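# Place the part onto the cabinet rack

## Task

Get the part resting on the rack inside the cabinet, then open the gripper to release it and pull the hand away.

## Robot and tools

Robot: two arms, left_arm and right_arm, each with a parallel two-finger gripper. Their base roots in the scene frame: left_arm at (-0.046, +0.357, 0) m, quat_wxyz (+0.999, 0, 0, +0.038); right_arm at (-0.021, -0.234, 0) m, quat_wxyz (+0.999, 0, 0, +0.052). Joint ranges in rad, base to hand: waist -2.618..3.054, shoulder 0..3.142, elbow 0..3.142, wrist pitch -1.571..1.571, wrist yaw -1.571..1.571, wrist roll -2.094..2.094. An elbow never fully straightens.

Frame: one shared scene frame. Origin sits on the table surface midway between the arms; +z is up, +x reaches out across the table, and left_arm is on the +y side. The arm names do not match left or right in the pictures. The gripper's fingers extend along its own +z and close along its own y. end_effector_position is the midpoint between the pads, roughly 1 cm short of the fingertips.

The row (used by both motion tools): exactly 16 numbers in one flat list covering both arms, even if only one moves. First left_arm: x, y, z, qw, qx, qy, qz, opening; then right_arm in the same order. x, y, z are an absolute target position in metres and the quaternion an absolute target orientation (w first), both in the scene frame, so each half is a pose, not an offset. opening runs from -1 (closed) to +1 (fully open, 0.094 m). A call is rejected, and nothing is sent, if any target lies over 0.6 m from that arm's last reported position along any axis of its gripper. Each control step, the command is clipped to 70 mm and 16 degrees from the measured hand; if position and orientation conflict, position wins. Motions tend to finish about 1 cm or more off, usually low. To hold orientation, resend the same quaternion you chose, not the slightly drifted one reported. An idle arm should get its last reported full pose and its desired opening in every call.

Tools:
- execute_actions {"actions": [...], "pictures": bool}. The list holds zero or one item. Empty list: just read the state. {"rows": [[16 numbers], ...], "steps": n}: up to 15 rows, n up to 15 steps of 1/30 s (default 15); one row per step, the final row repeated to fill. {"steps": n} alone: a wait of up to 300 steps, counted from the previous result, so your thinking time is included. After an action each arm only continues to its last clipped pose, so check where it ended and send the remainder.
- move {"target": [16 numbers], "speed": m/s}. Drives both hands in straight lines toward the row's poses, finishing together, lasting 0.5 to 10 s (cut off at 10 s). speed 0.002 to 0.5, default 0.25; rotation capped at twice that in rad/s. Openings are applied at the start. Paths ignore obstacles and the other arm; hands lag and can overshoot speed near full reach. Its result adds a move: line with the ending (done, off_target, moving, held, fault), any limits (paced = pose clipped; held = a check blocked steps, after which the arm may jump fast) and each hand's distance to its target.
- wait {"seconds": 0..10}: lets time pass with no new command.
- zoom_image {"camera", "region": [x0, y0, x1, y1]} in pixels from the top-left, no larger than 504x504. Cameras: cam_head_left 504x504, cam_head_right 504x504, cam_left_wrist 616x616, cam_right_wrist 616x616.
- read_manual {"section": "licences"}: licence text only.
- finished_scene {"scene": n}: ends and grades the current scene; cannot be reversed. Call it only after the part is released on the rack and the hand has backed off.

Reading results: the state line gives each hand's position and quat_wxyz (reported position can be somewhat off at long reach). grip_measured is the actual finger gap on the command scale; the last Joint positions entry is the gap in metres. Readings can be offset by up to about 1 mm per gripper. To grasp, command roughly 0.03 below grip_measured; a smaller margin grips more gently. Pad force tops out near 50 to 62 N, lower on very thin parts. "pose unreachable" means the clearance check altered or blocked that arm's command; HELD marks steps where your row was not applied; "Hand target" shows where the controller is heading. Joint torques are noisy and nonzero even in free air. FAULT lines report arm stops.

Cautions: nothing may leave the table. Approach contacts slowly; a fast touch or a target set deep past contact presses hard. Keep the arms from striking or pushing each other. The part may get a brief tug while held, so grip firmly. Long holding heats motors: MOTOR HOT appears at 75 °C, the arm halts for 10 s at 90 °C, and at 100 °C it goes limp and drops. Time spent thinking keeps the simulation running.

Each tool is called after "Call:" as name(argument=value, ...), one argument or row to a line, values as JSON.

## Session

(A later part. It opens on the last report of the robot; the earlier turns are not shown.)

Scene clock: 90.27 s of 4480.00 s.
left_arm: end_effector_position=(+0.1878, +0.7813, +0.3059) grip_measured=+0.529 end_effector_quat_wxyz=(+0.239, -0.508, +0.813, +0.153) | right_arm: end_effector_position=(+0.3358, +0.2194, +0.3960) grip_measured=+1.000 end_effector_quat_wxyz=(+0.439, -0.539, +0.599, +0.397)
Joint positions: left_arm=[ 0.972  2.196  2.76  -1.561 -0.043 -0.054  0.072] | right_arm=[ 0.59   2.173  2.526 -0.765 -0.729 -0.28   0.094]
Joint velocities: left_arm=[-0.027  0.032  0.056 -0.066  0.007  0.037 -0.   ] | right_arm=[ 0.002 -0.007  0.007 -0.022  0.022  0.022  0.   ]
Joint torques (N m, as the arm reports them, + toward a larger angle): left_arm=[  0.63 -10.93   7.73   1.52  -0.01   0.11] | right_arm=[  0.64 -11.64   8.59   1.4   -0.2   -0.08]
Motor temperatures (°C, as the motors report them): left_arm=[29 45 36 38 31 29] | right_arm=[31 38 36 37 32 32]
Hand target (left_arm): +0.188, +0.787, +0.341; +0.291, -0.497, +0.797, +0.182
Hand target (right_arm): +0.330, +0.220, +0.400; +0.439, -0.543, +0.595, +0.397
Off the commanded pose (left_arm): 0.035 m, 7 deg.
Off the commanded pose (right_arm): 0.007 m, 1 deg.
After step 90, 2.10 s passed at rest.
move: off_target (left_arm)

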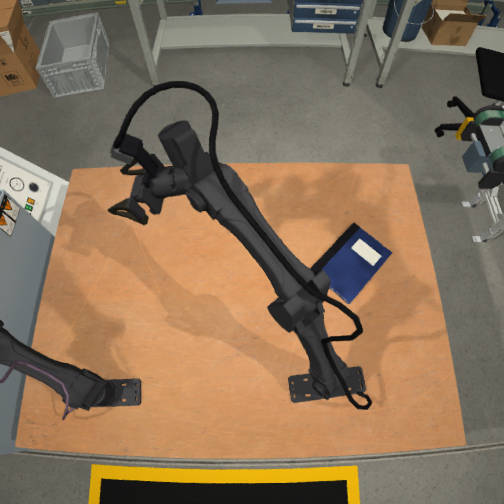

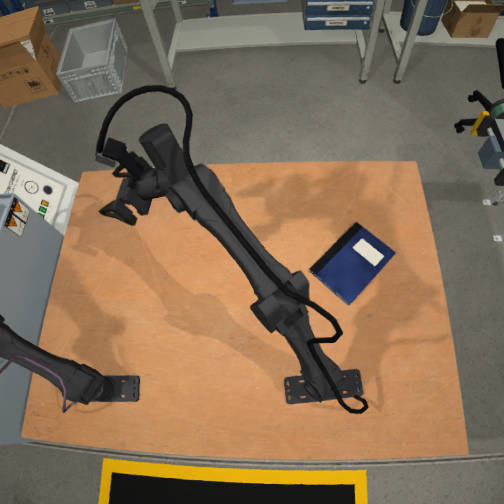

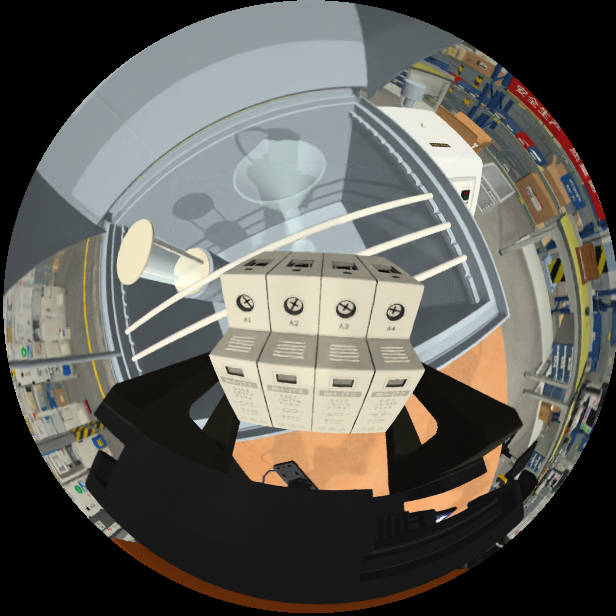

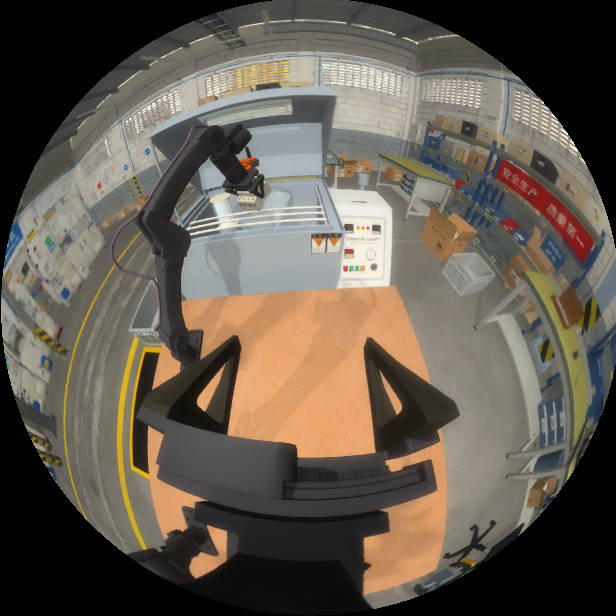

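Call:
move(
  target=[0.19,0.79,0.30,0.24,-0.51,0.81,0.15,0.48,0.33,0.22,0.40,0.42,-0.52,0.57,0.38,1],
  speed=0.03,
)

Call:
zoom_image(
  camera="cam_right_wrist",
  region=[130, 100, 400, 300],
)

Scene clock: 92.37 s of 4480.00 s.
left_arm: end_effector_position=(+0.1936, +0.7901, +0.2740) grip_measured=+0.529 end_effector_quat_wxyz=(+0.209, -0.512, +0.822, +0.135) | right_arm: end_effector_position=(+0.3358, +0.2194, +0.3960) grip_measured=+1.000 end_effector_quat_wxyz=(+0.439, -0.539, +0.599, +0.397)
Joint positions: left_arm=[ 0.972  2.264  2.762 -1.567 -0.039 -0.054  0.072] | right_arm=[ 0.59   2.173  2.526 -0.765 -0.729 -0.28   0.094]
Joint velocities: left_arm=[-0.007 -0.002 -0.002 -0.066  0.022 -0.037 -0.001] | right_arm=[ 0.007 -0.007  0.007  0.037 -0.007 -0.022  0.   ]
Joint torques (N m, as the arm reports them, + toward a larger angle): left_arm=[  0.58 -12.3    6.14   1.05   0.     0.  ] | right_arm=[  0.67 -11.65   8.6    1.37  -0.2   -0.06]
Motor temperatures (°C, as the motors report them): left_arm=[29 45 36 38 31 29] | right_arm=[31 38 36 37 32 32]
Hand target (left_arm): +0.190, +0.789, +0.299; +0.240, -0.511, +0.812, +0.150
Hand target (right_arm): +0.330, +0.220, +0.400; +0.439, -0.543, +0.595, +0.397
Off the commanded pose (left_arm): 0.026 m, 4 deg.
Off the commanded pose (right_arm): 0.007 m, 1 deg.
move: off_target (left_arm)

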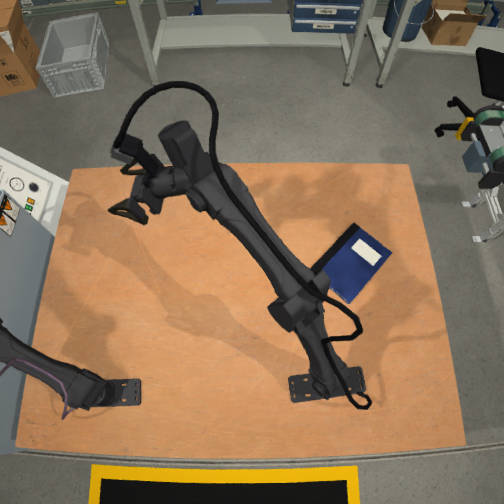

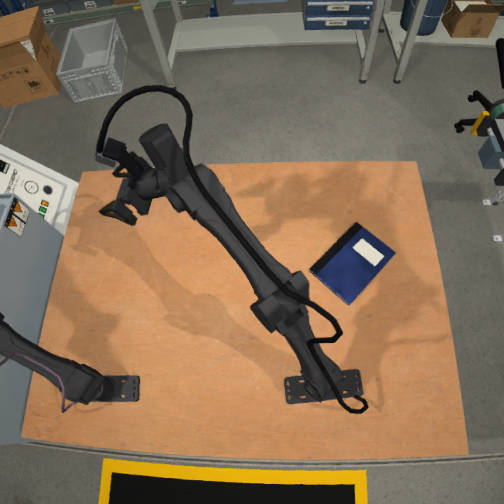

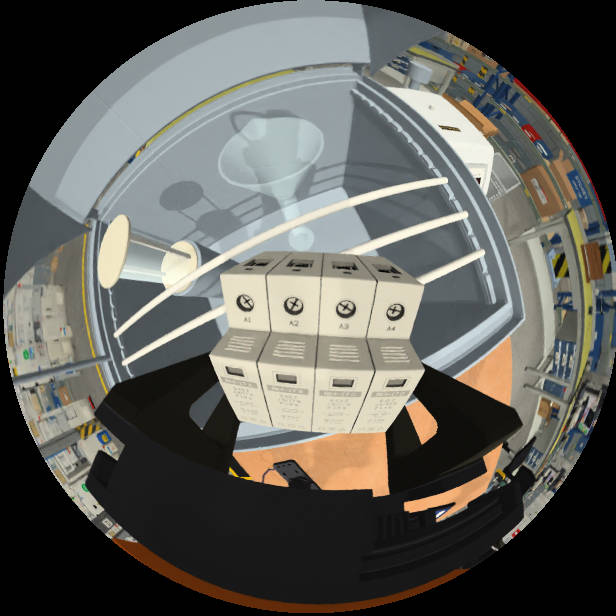

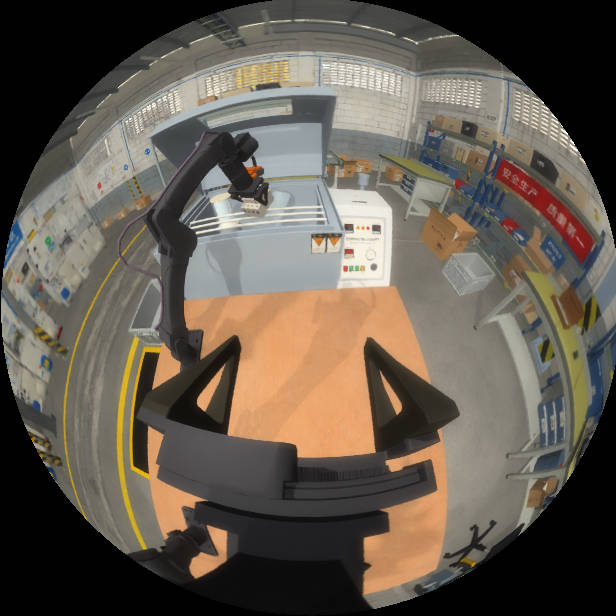

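Region (130, 100, 400, 300) of cam_right_wrist's 616x616 image, scaled by 1.867, with more detail than that image has; it fills the top 373 rows of this view, and the rest is white.

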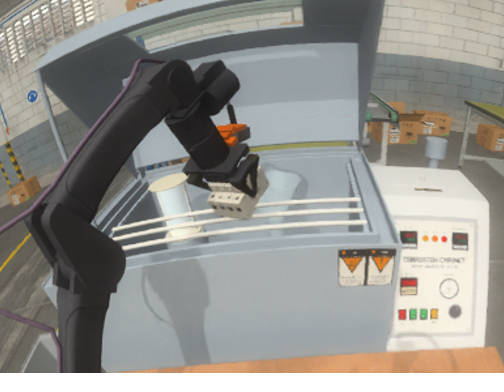

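Call:
move(
  target=[0.19,0.81,0.275,0.26,-0.51,0.81,0.16,0.48,0.33,0.22,0.40,0.42,-0.52,0.57,0.38,1],
  speed=0.02,
)

Call:
zoom_image(
  camera="cam_right_wrist",
  region=[170, 140, 350, 270],
)

Scene clock: 98.00 s of 4480.00 s.
left_arm: end_effector_position=(+0.1876, +0.7939, +0.2320) grip_measured=+0.529 end_effector_quat_wxyz=(+0.190, -0.518, +0.825, +0.120) | right_arm: end_effector_position=(+0.3358, +0.2194, +0.3960) grip_measured=+1.000 end_effector_quat_wxyz=(+0.439, -0.539, +0.599, +0.397)
Joint positions: left_arm=[ 0.993  2.136  2.364 -1.346 -0.023 -0.047  0.072] | right_arm=[ 0.59   2.173  2.526 -0.765 -0.729 -0.28   0.094]
Joint velocities: left_arm=[ 0.017 -0.002 -0.012  0.007 -0.066 -0.022 -0.001] | right_arm=[ 0.002 -0.012 -0.007 -0.037 -0.037 -0.022  0.   ]
Joint torques (N m, as the arm reports them, + toward a larger angle): left_arm=[  0.85 -13.79   6.43   1.68  -0.03   0.12] | right_arm=[  0.64 -11.65   8.61   1.4   -0.2   -0.07]
Motor temperatures (°C, as the motors report them): left_arm=[29 47 35 38 31 29] | right_arm=[31 38 36 37 32 32]
Hand target (left_arm): +0.188, +0.807, +0.277; +0.257, -0.507, +0.807, +0.160
Hand target (right_arm): +0.330, +0.220, +0.400; +0.439, -0.543, +0.595, +0.397
Off the commanded pose (left_arm): 0.046 m, 9 deg.
Off the commanded pose (right_arm): 0.007 m, 1 deg.
move: off_target (left_arm)

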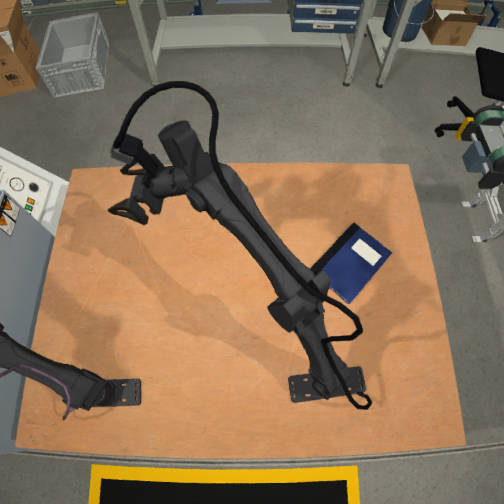

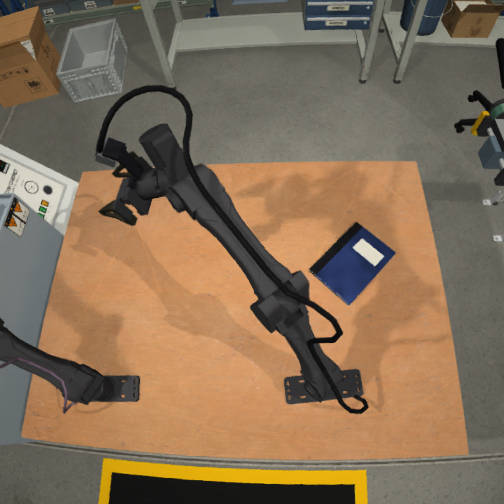

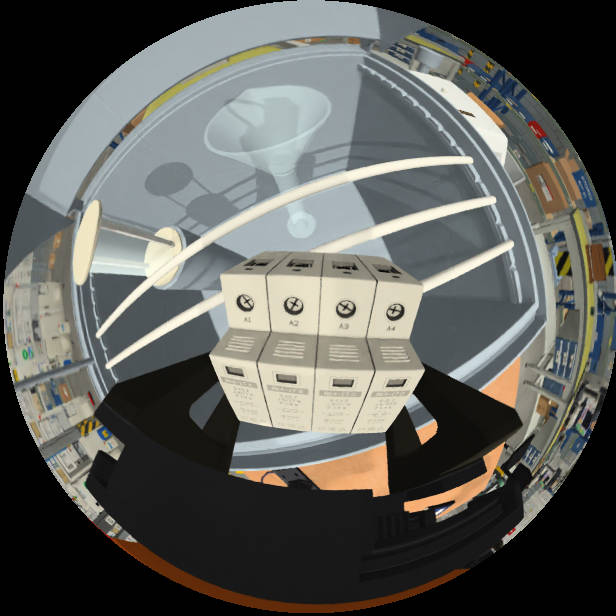

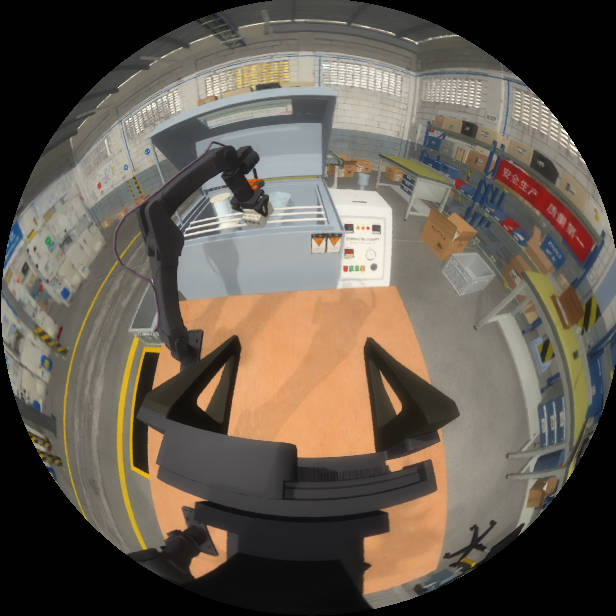

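Region (170, 140, 350, 270) of cam_right_wrist's 616x616 image, scaled by 2.800, with more detail than that image has.

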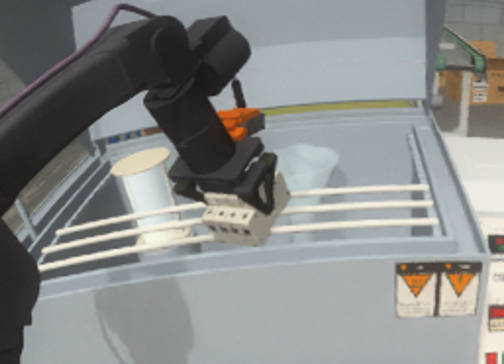

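Call:
move(
  target=[0.13,0.85,0.30,0.313,-0.534,0.754,0.221,0.48,0.33,0.22,0.40,0.42,-0.52,0.57,0.38,1],
  speed=0.03,
)

Call:
zoom_image(
  camera="cam_right_wrist",
  region=[170, 140, 350, 270],
)

Scene clock: 108.77 s of 4480.00 s.
left_arm: end_effector_position=(+0.1295, +0.8349, +0.2486) grip_measured=+0.529 end_effector_quat_wxyz=(+0.247, -0.550, +0.779, +0.172) | right_arm: end_effector_position=(+0.3358, +0.2194, +0.3960) grip_measured=+1.000 end_effector_quat_wxyz=(+0.439, -0.539, +0.599, +0.397)
Joint positions: left_arm=[ 1.139  2.01   2.153 -1.102 -0.004 -0.012  0.072] | right_arm=[ 0.59   2.173  2.526 -0.765 -0.729 -0.28   0.094]
Joint velocities: left_arm=[ 0.022  0.002  0.002 -0.007  0.007  0.007 -0.001] | right_arm=[-0.007  0.007 -0.007 -0.051  0.037 -0.022  0.   ]
Joint torques (N m, as the arm reports them, + toward a larger angle): left_arm=[  0.71 -13.6    7.07   1.88  -0.08   0.11] | right_arm=[  0.65 -11.67   8.63   1.38  -0.2   -0.06]
Motor temperatures (°C, as the motors report them): left_arm=[29 49 35 40 31 29] | right_arm=[31 39 36 38 32 32]
Hand target (left_arm): +0.127, +0.845, +0.302; +0.311, -0.533, +0.755, +0.222
Hand target (right_arm): +0.330, +0.220, +0.400; +0.439, -0.543, +0.595, +0.397
Off the commanded pose (left_arm): 0.054 m, 10 deg.
Off the commanded pose (right_arm): 0.007 m, 1 deg.
After step 90, 1.67 s passed at rest.
move: off_target (left_arm)

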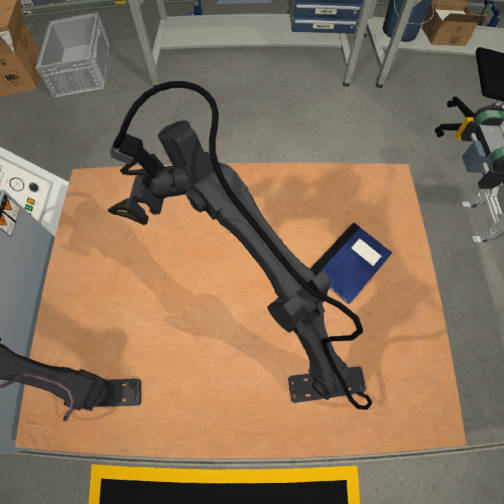

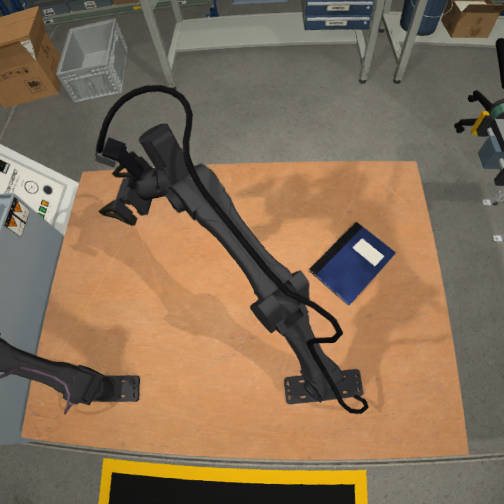

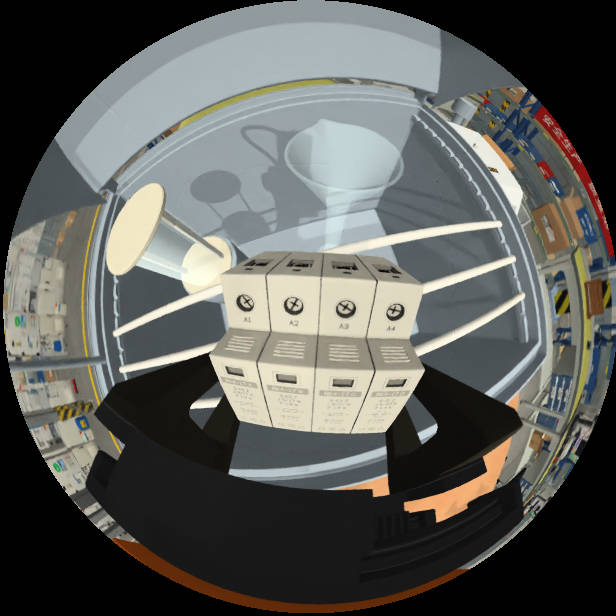

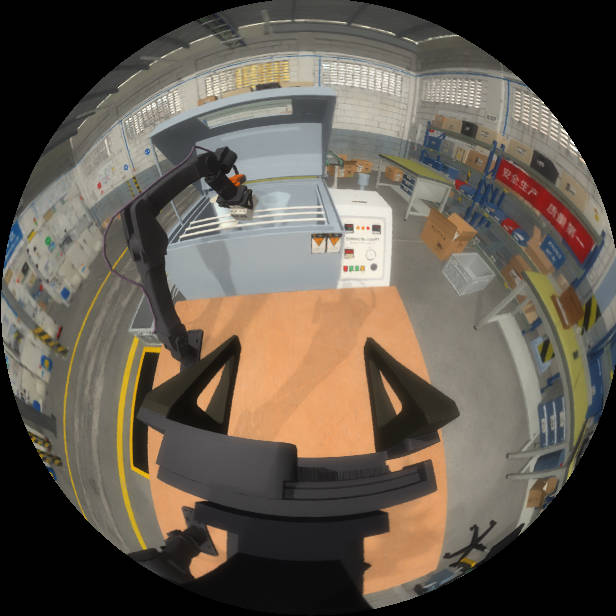

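Region (170, 140, 350, 270) of cam_right_wrist's 616x616 image, scaled by 2.800, with more detail than that image has.

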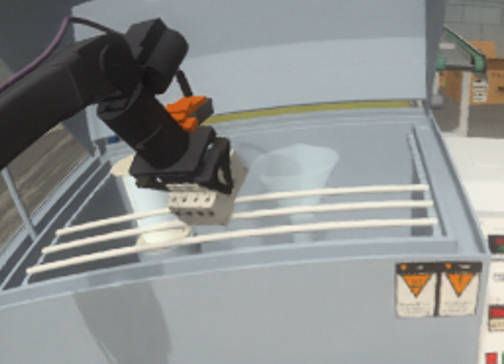

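Call:
move(
  target=[0.16,0.85,0.285,0.216,-0.533,0.806,0.143,0.48,0.33,0.22,0.40,0.42,-0.52,0.57,0.38,1],
  speed=0.02,
)

Call:
zoom_image(
  camera="cam_right_wrist",
  region=[170, 140, 350, 270],
)

Scene clock: 114.00 s of 4480.00 s.
left_arm: end_effector_position=(+0.1478, +0.8380, +0.2367) grip_measured=+0.529 end_effector_quat_wxyz=(+0.189, -0.546, +0.806, +0.129) | right_arm: end_effector_position=(+0.3358, +0.2194, +0.3960) grip_measured=+1.000 end_effector_quat_wxyz=(+0.439, -0.539, +0.599, +0.397)
Joint positions: left_arm=[ 1.108  2.388  2.834 -1.555 -0.005 -0.005  0.072] | right_arm=[ 0.59   2.173  2.526 -0.765 -0.729 -0.28   0.094]
Joint velocities: left_arm=[-0.002 -0.002 -0.002 -0.007 -0.037 -0.051  0.001] | right_arm=[ 0.002 -0.002  0.002 -0.081 -0.037 -0.037  0.   ]
Joint torques (N m, as the arm reports them, + toward a larger angle): left_arm=[ -0.73 -13.88   8.15   1.48   0.03   0.12] | right_arm=[  0.65 -11.63   8.59   1.39  -0.2   -0.09]
Motor temperatures (°C, as the motors report them): left_arm=[29 49 36 40 31 29] | right_arm=[31 39 36 38 32 32]
Hand target (left_arm): +0.157, +0.844, +0.284; +0.255, -0.525, +0.794, +0.169
Hand target (right_arm): +0.330, +0.220, +0.400; +0.439, -0.543, +0.595, +0.397
Off the commanded pose (left_arm): 0.051 m, 4 deg.
Off the commanded pose (right_arm): 0.007 m, 1 deg.
elbow stopped short (left arm): the move would have taken joint 3 (elbow) straighter than the controller allows; a more bent joint 3 avoids this.
move: off_target (left_arm)

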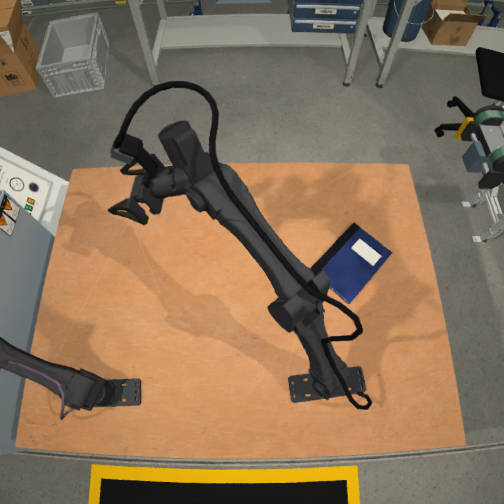

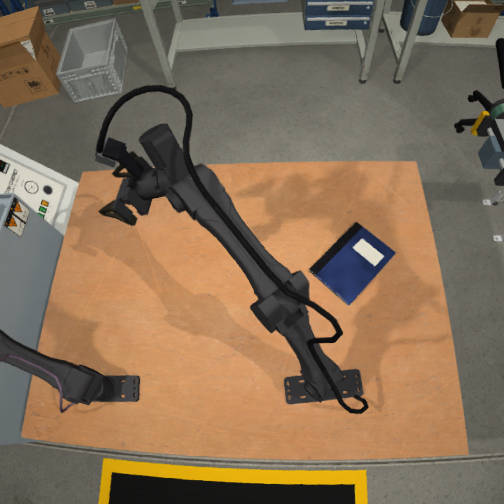

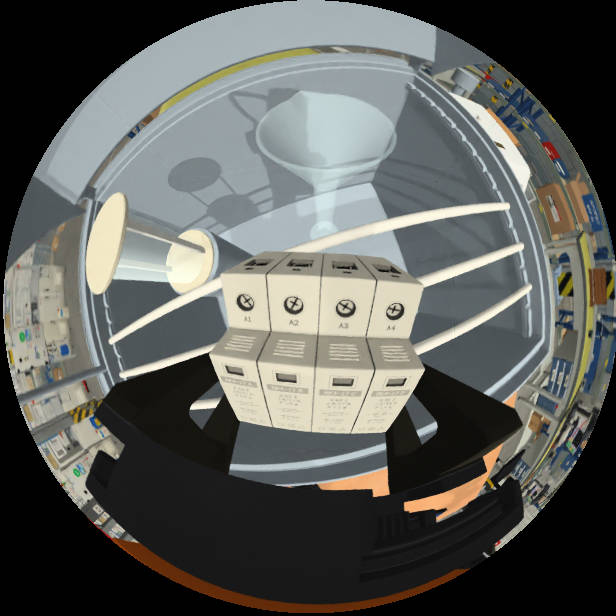

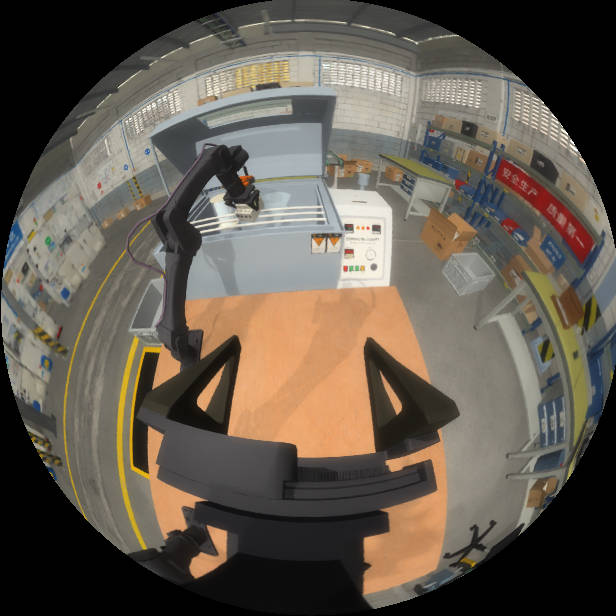

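Region (170, 140, 350, 270) of cam_right_wrist's 616x616 image, scaled by 2.800, with more detail than that image has.

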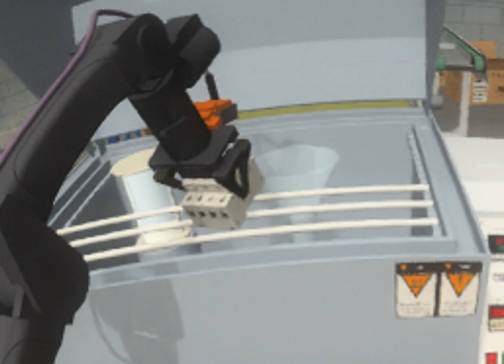

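Call:
move(
  target=[0.155,0.855,0.26,0.285,-0.519,0.784,0.189,0.48,0.33,0.22,0.40,0.42,-0.52,0.57,0.38,1],
  speed=0.015,
)

Call:
zoom_image(
  camera="cam_right_wrist",
  region=[170, 140, 350, 270],
)

Scene clock: 123.53 s of 4480.00 s.
left_arm: end_effector_position=(+0.1480, +0.8408, +0.2290) grip_measured=+0.529 end_effector_quat_wxyz=(+0.228, -0.537, +0.797, +0.159) | right_arm: end_effector_position=(+0.3358, +0.2194, +0.3960) grip_measured=+1.000 end_effector_quat_wxyz=(+0.439, -0.539, +0.599, +0.397)
Joint positions: left_arm=[ 1.108  2.103  2.24  -1.145 -0.01   0.     0.072] | right_arm=[ 0.59   2.173  2.526 -0.765 -0.729 -0.28   0.094]
Joint velocities: left_arm=[-0.007 -0.032 -0.002  0.051 -0.051 -0.007  0.001] | right_arm=[-0.012  0.002 -0.002 -0.007 -0.007 -0.022  0.   ]
Joint torques (N m, as the arm reports them, + toward a larger angle): left_arm=[  0.34 -12.39   5.94   1.86   0.14   0.17] | right_arm=[  0.68 -11.69   8.6    1.38  -0.19  -0.08]
Motor temperatures (°C, as the motors report them): left_arm=[29 50 35 40 31 29] | right_arm=[31 40 36 38 32 32]
Hand target (left_arm): +0.154, +0.853, +0.263; +0.283, -0.518, +0.785, +0.190
Hand target (right_arm): +0.330, +0.220, +0.400; +0.439, -0.543, +0.595, +0.397
Off the commanded pose (left_arm): 0.035 m, 8 deg.
Off the commanded pose (right_arm): 0.007 m, 1 deg.
move: off_target (left_arm)

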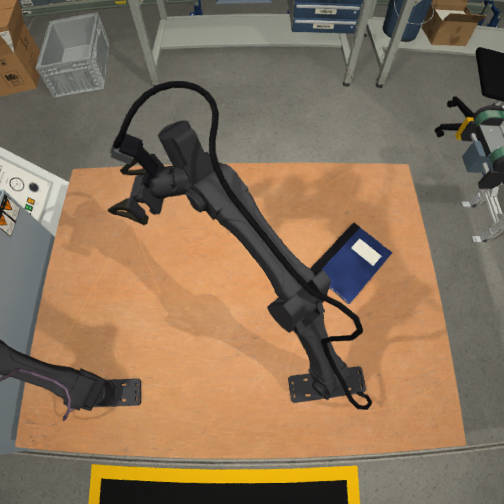

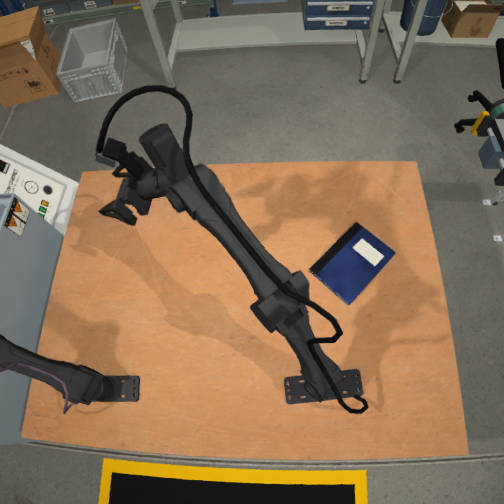

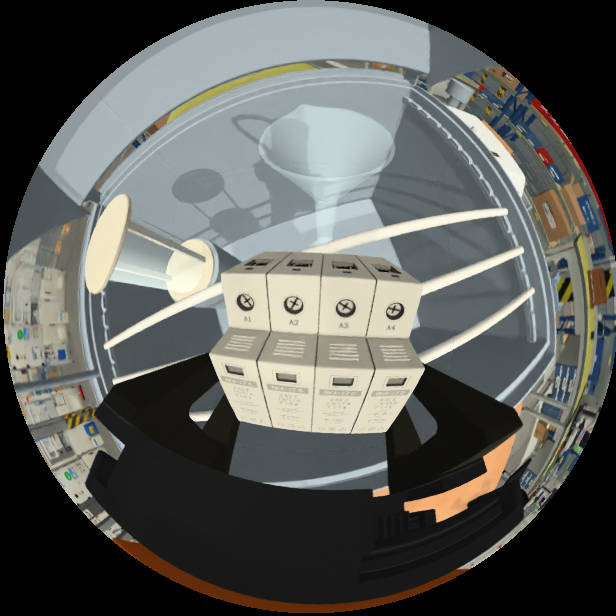

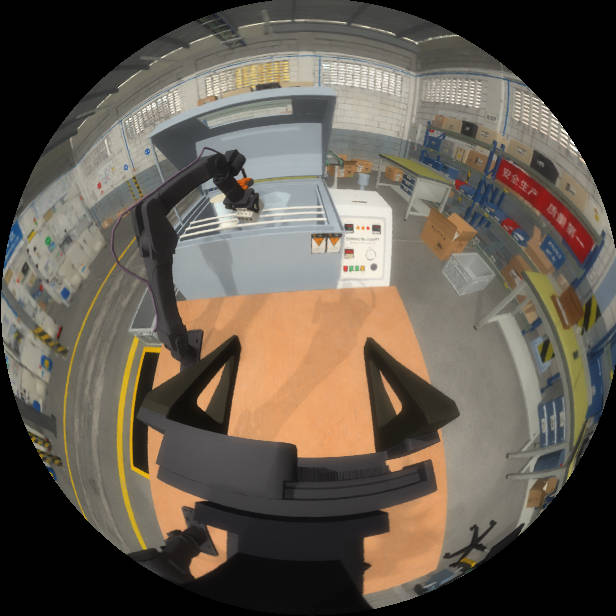

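Region (170, 140, 350, 270) of cam_right_wrist's 616x616 image, scaled by 2.800, with more detail than that image has.

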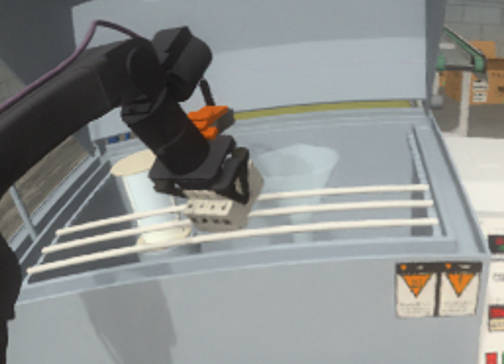

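Call:
move(
  target=[0.155,0.86,0.24,0.285,-0.519,0.784,0.189,0.48,0.33,0.22,0.40,0.42,-0.52,0.57,0.38,1],
  speed=0.01,
)

Call:
zoom_image(
  camera="cam_right_wrist",
  region=[190, 160, 310, 250],
)

Scene clock: 131.97 s of 4480.00 s.
left_arm: end_effector_position=(+0.1477, +0.8403, +0.2281) grip_measured=+0.529 end_effector_quat_wxyz=(+0.241, -0.535, +0.792, +0.168) | right_arm: end_effector_position=(+0.3358, +0.2194, +0.3960) grip_measured=+1.000 end_effector_quat_wxyz=(+0.439, -0.539, +0.599, +0.397)
Joint positions: left_arm=[ 1.108  2.053  2.142 -1.064 -0.01  -0.     0.072] | right_arm=[ 0.59   2.173  2.526 -0.765 -0.729 -0.28   0.094]
Joint velocities: left_arm=[ 0.002  0.007 -0.017  0.007 -0.007  0.022  0.   ] | right_arm=[-0.007  0.002 -0.002 -0.081  0.007  0.037  0.   ]
Joint torques (N m, as the arm reports them, + toward a larger angle): left_arm=[ 0.68 -9.84  5.09  2.07  0.17  0.18] | right_arm=[  0.68 -11.64   8.63   1.39  -0.19  -0.07]
Motor temperatures (°C, as the motors report them): left_arm=[29 48 35 41 31 29] | right_arm=[31 40 36 39 32 32]
Hand target (left_arm): +0.154, +0.858, +0.241; +0.282, -0.519, +0.785, +0.189
Hand target (right_arm): +0.330, +0.220, +0.400; +0.439, -0.543, +0.595, +0.397
Off the commanded pose (left_arm): 0.024 m, 6 deg.
Off the commanded pose (right_arm): 0.007 m, 1 deg.
move: off_target (left_arm)

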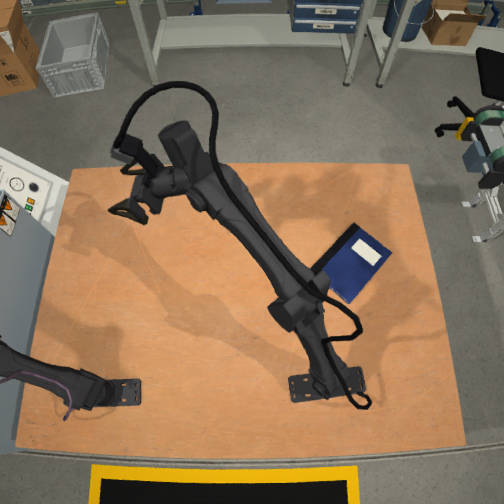

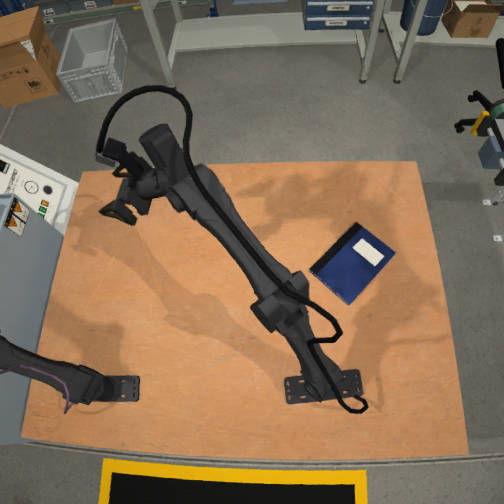

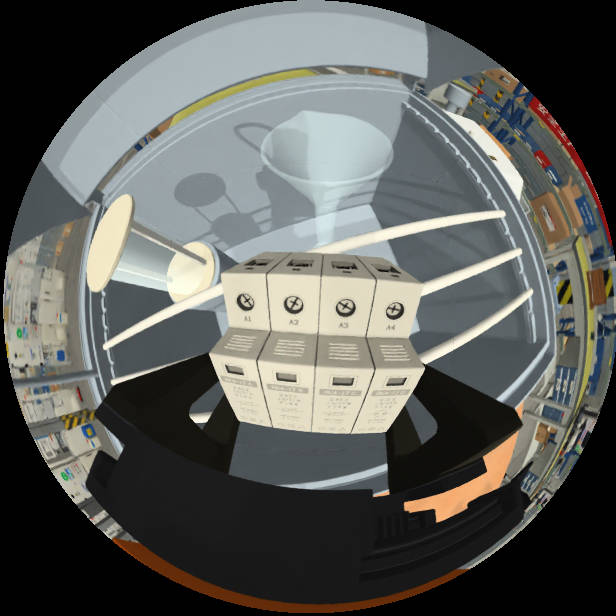

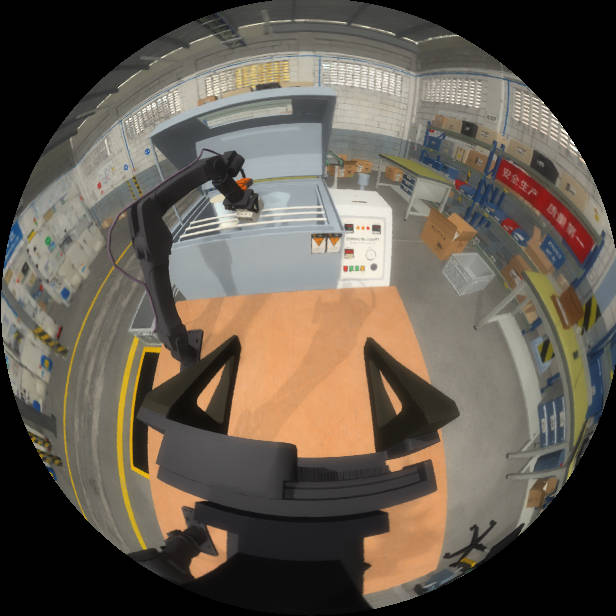

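Region (190, 160, 310, 250) of cam_right_wrist's 616x616 image, scaled by 4.200, with more detail than that image has; it fills the top 378 rows of this view, and the rest is white.

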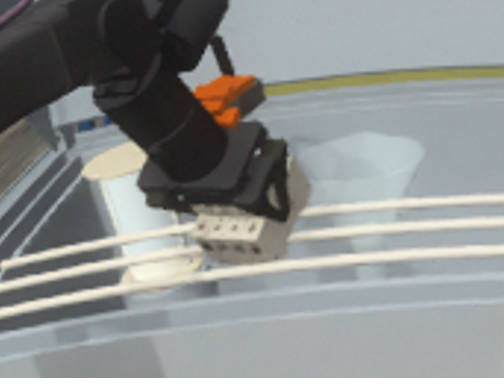

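Call:
move(
  target=[0.155,0.86,0.23,0.285,-0.519,0.784,0.189,0.522,0.33,0.22,0.40,0.42,-0.52,0.57,0.38,1],
  speed=0.01,
)

Call:
zoom_image(
  camera="cam_right_wrist",
  region=[190, 160, 310, 250],
)

Scene clock: 140.23 s of 4480.00 s.
left_arm: end_effector_position=(+0.1474, +0.8400, +0.2278) grip_measured=+0.534 end_effector_quat_wxyz=(+0.249, -0.534, +0.789, +0.173) | right_arm: end_effector_position=(+0.3358, +0.2194, +0.3960) grip_measured=+1.000 end_effector_quat_wxyz=(+0.439, -0.539, +0.599, +0.397)
Joint positions: left_arm=[ 1.108  2.024  2.084 -1.015 -0.011 -0.001  0.072] | right_arm=[ 0.59   2.173  2.526 -0.765 -0.729 -0.28   0.094]
Joint velocities: left_arm=[-0.012 -0.007 -0.007 -0.081 -0.007 -0.022  0.   ] | right_arm=[-0.022 -0.002  0.007 -0.007  0.007  0.081  0.   ]
Joint torques (N m, as the arm reports them, + toward a larger angle): left_arm=[ 0.68 -8.64  4.73  2.07  0.18  0.19] | right_arm=[  0.68 -11.64   8.65   1.39  -0.18  -0.08]
Motor temperatures (°C, as the motors report them): left_arm=[29 47 34 42 31 29] | right_arm=[31 40 36 39 32 32]
Hand target (left_arm): +0.154, +0.859, +0.231; +0.282, -0.519, +0.785, +0.189
Hand target (right_arm): +0.330, +0.220, +0.400; +0.439, -0.543, +0.595, +0.397
Off the commanded pose (left_arm): 0.022 m, 5 deg.
Off the commanded pose (right_arm): 0.007 m, 1 deg.
move: off_target (left_arm)

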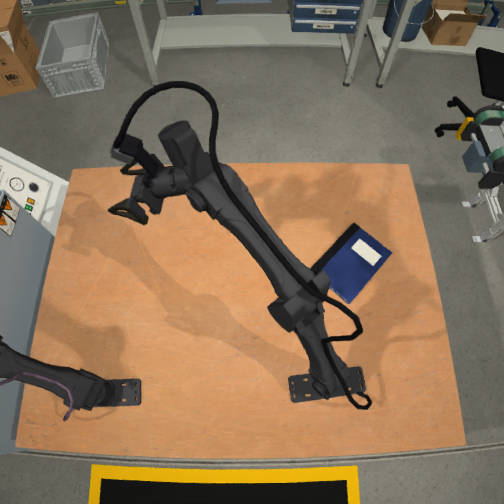

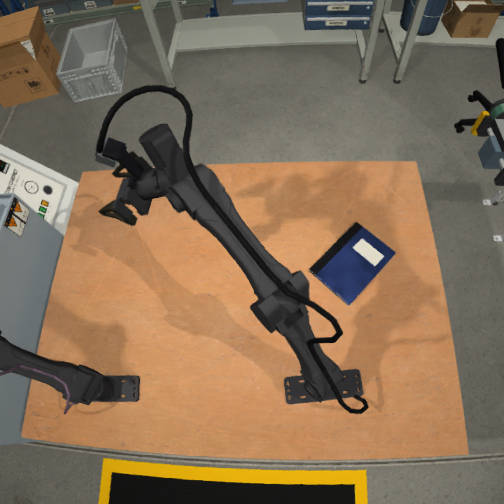

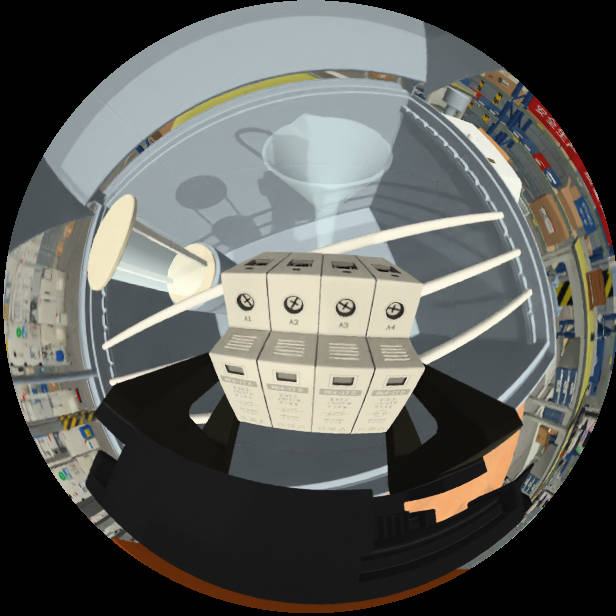

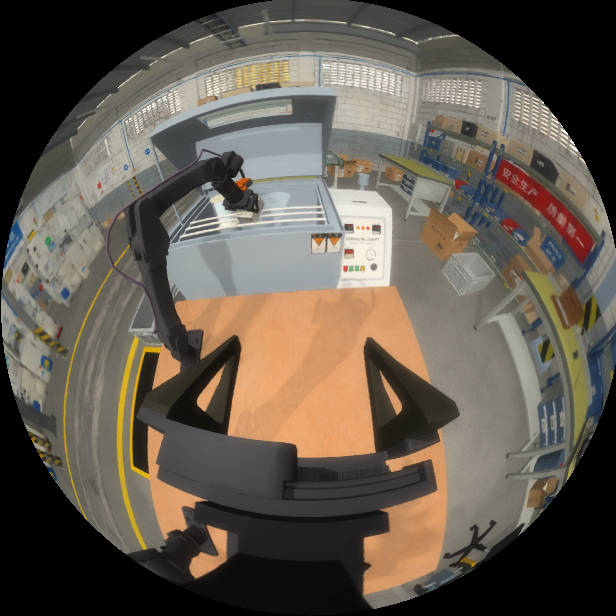

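Region (190, 160, 310, 250) of cam_right_wrist's 616x616 image, scaled by 4.200, with more detail than that image has; it fills the top 378 rows of this view, and the rest is white.

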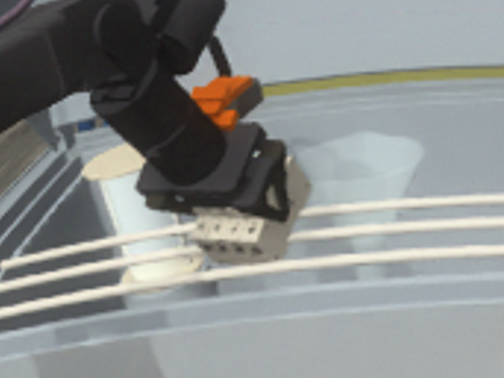

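Call:
move(
  target=[0.155,0.86,0.235,0.285,-0.519,0.784,0.189,0.545,0.33,0.22,0.40,0.42,-0.52,0.57,0.38,1],
  speed=0.01,
)

Call:
zoom_image(
  camera="cam_right_wrist",
  region=[190, 160, 310, 250],
)

Scene clock: 146.10 s of 4480.00 s.
left_arm: end_effector_position=(+0.1523, +0.8502, +0.2261) grip_measured=+0.547 end_effector_quat_wxyz=(+0.260, -0.524, +0.790, +0.182) | right_arm: end_effector_position=(+0.3358, +0.2194, +0.3960) grip_measured=+1.000 end_effector_quat_wxyz=(+0.439, -0.539, +0.599, +0.397)
Joint positions: left_arm=[ 1.108  2.041  2.084 -0.968 -0.007  0.015  0.073] | right_arm=[ 0.59   2.173  2.526 -0.765 -0.729 -0.28   0.094]
Joint velocities: left_arm=[-0.002 -0.002  0.002 -0.007 -0.022 -0.007  0.   ] | right_arm=[-0.012  0.012  0.002  0.022 -0.037 -0.022  0.   ]
Joint torques (N m, as the arm reports them, + toward a larger angle): left_arm=[ 0.75 -9.51  6.4   1.52  0.16  0.07] | right_arm=[  0.64 -11.6    8.6    1.38  -0.19  -0.07]
Motor temperatures (°C, as the motors report them): left_arm=[29 46 35 42 31 29] | right_arm=[31 40 37 39 32 32]
Hand target (left_arm): +0.154, +0.860, +0.235; +0.284, -0.518, +0.784, +0.189
Hand target (right_arm): +0.330, +0.220, +0.400; +0.439, -0.543, +0.595, +0.397
Off the commanded pose (left_arm): 0.013 m, 3 deg.
Off the commanded pose (right_arm): 0.007 m, 1 deg.
move: off_target (left_arm)

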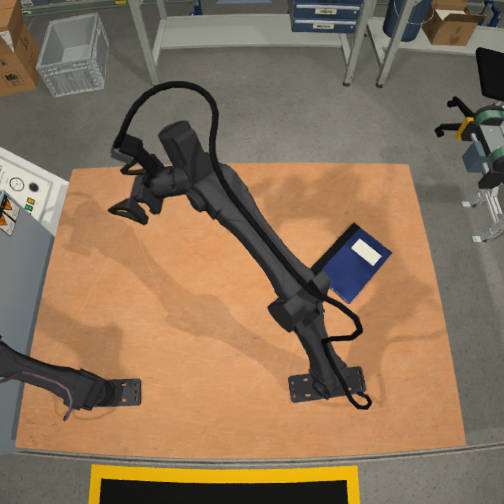

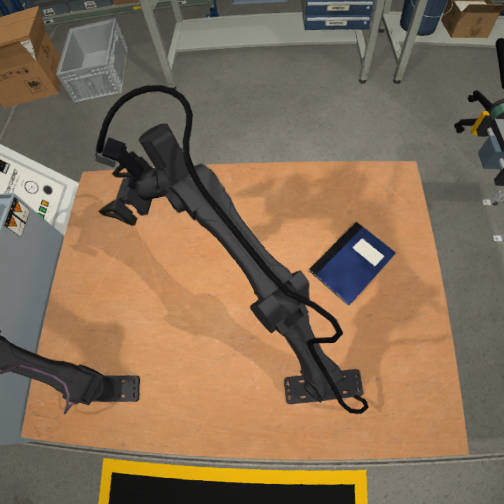

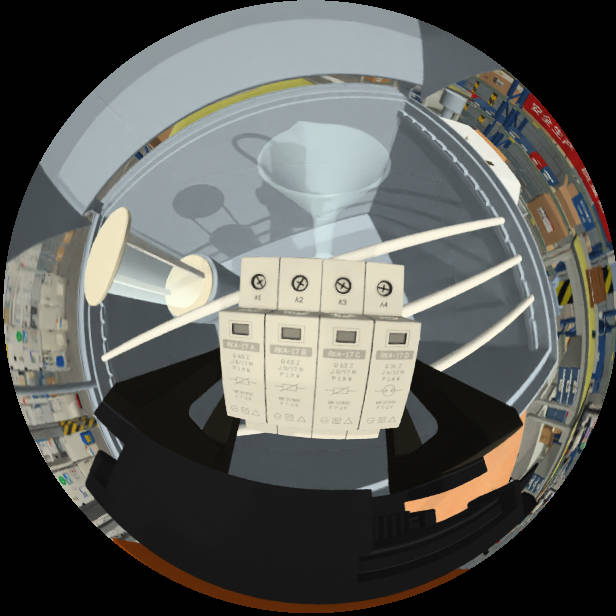

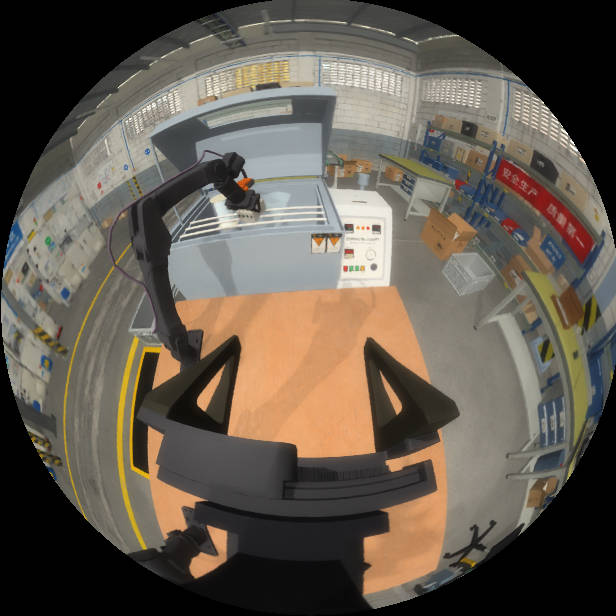

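Region (190, 160, 310, 250) of cam_right_wrist's 616x616 image, scaled by 4.200, with more detail than that image has; it fills the top 378 rows of this view, and the rest is white.

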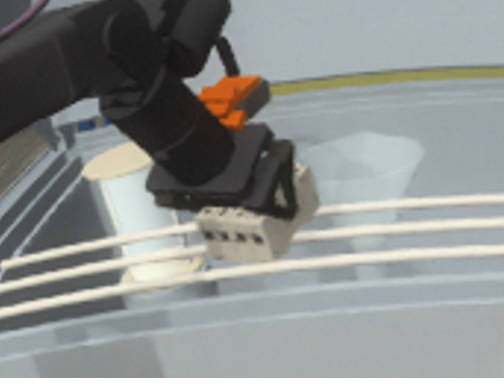

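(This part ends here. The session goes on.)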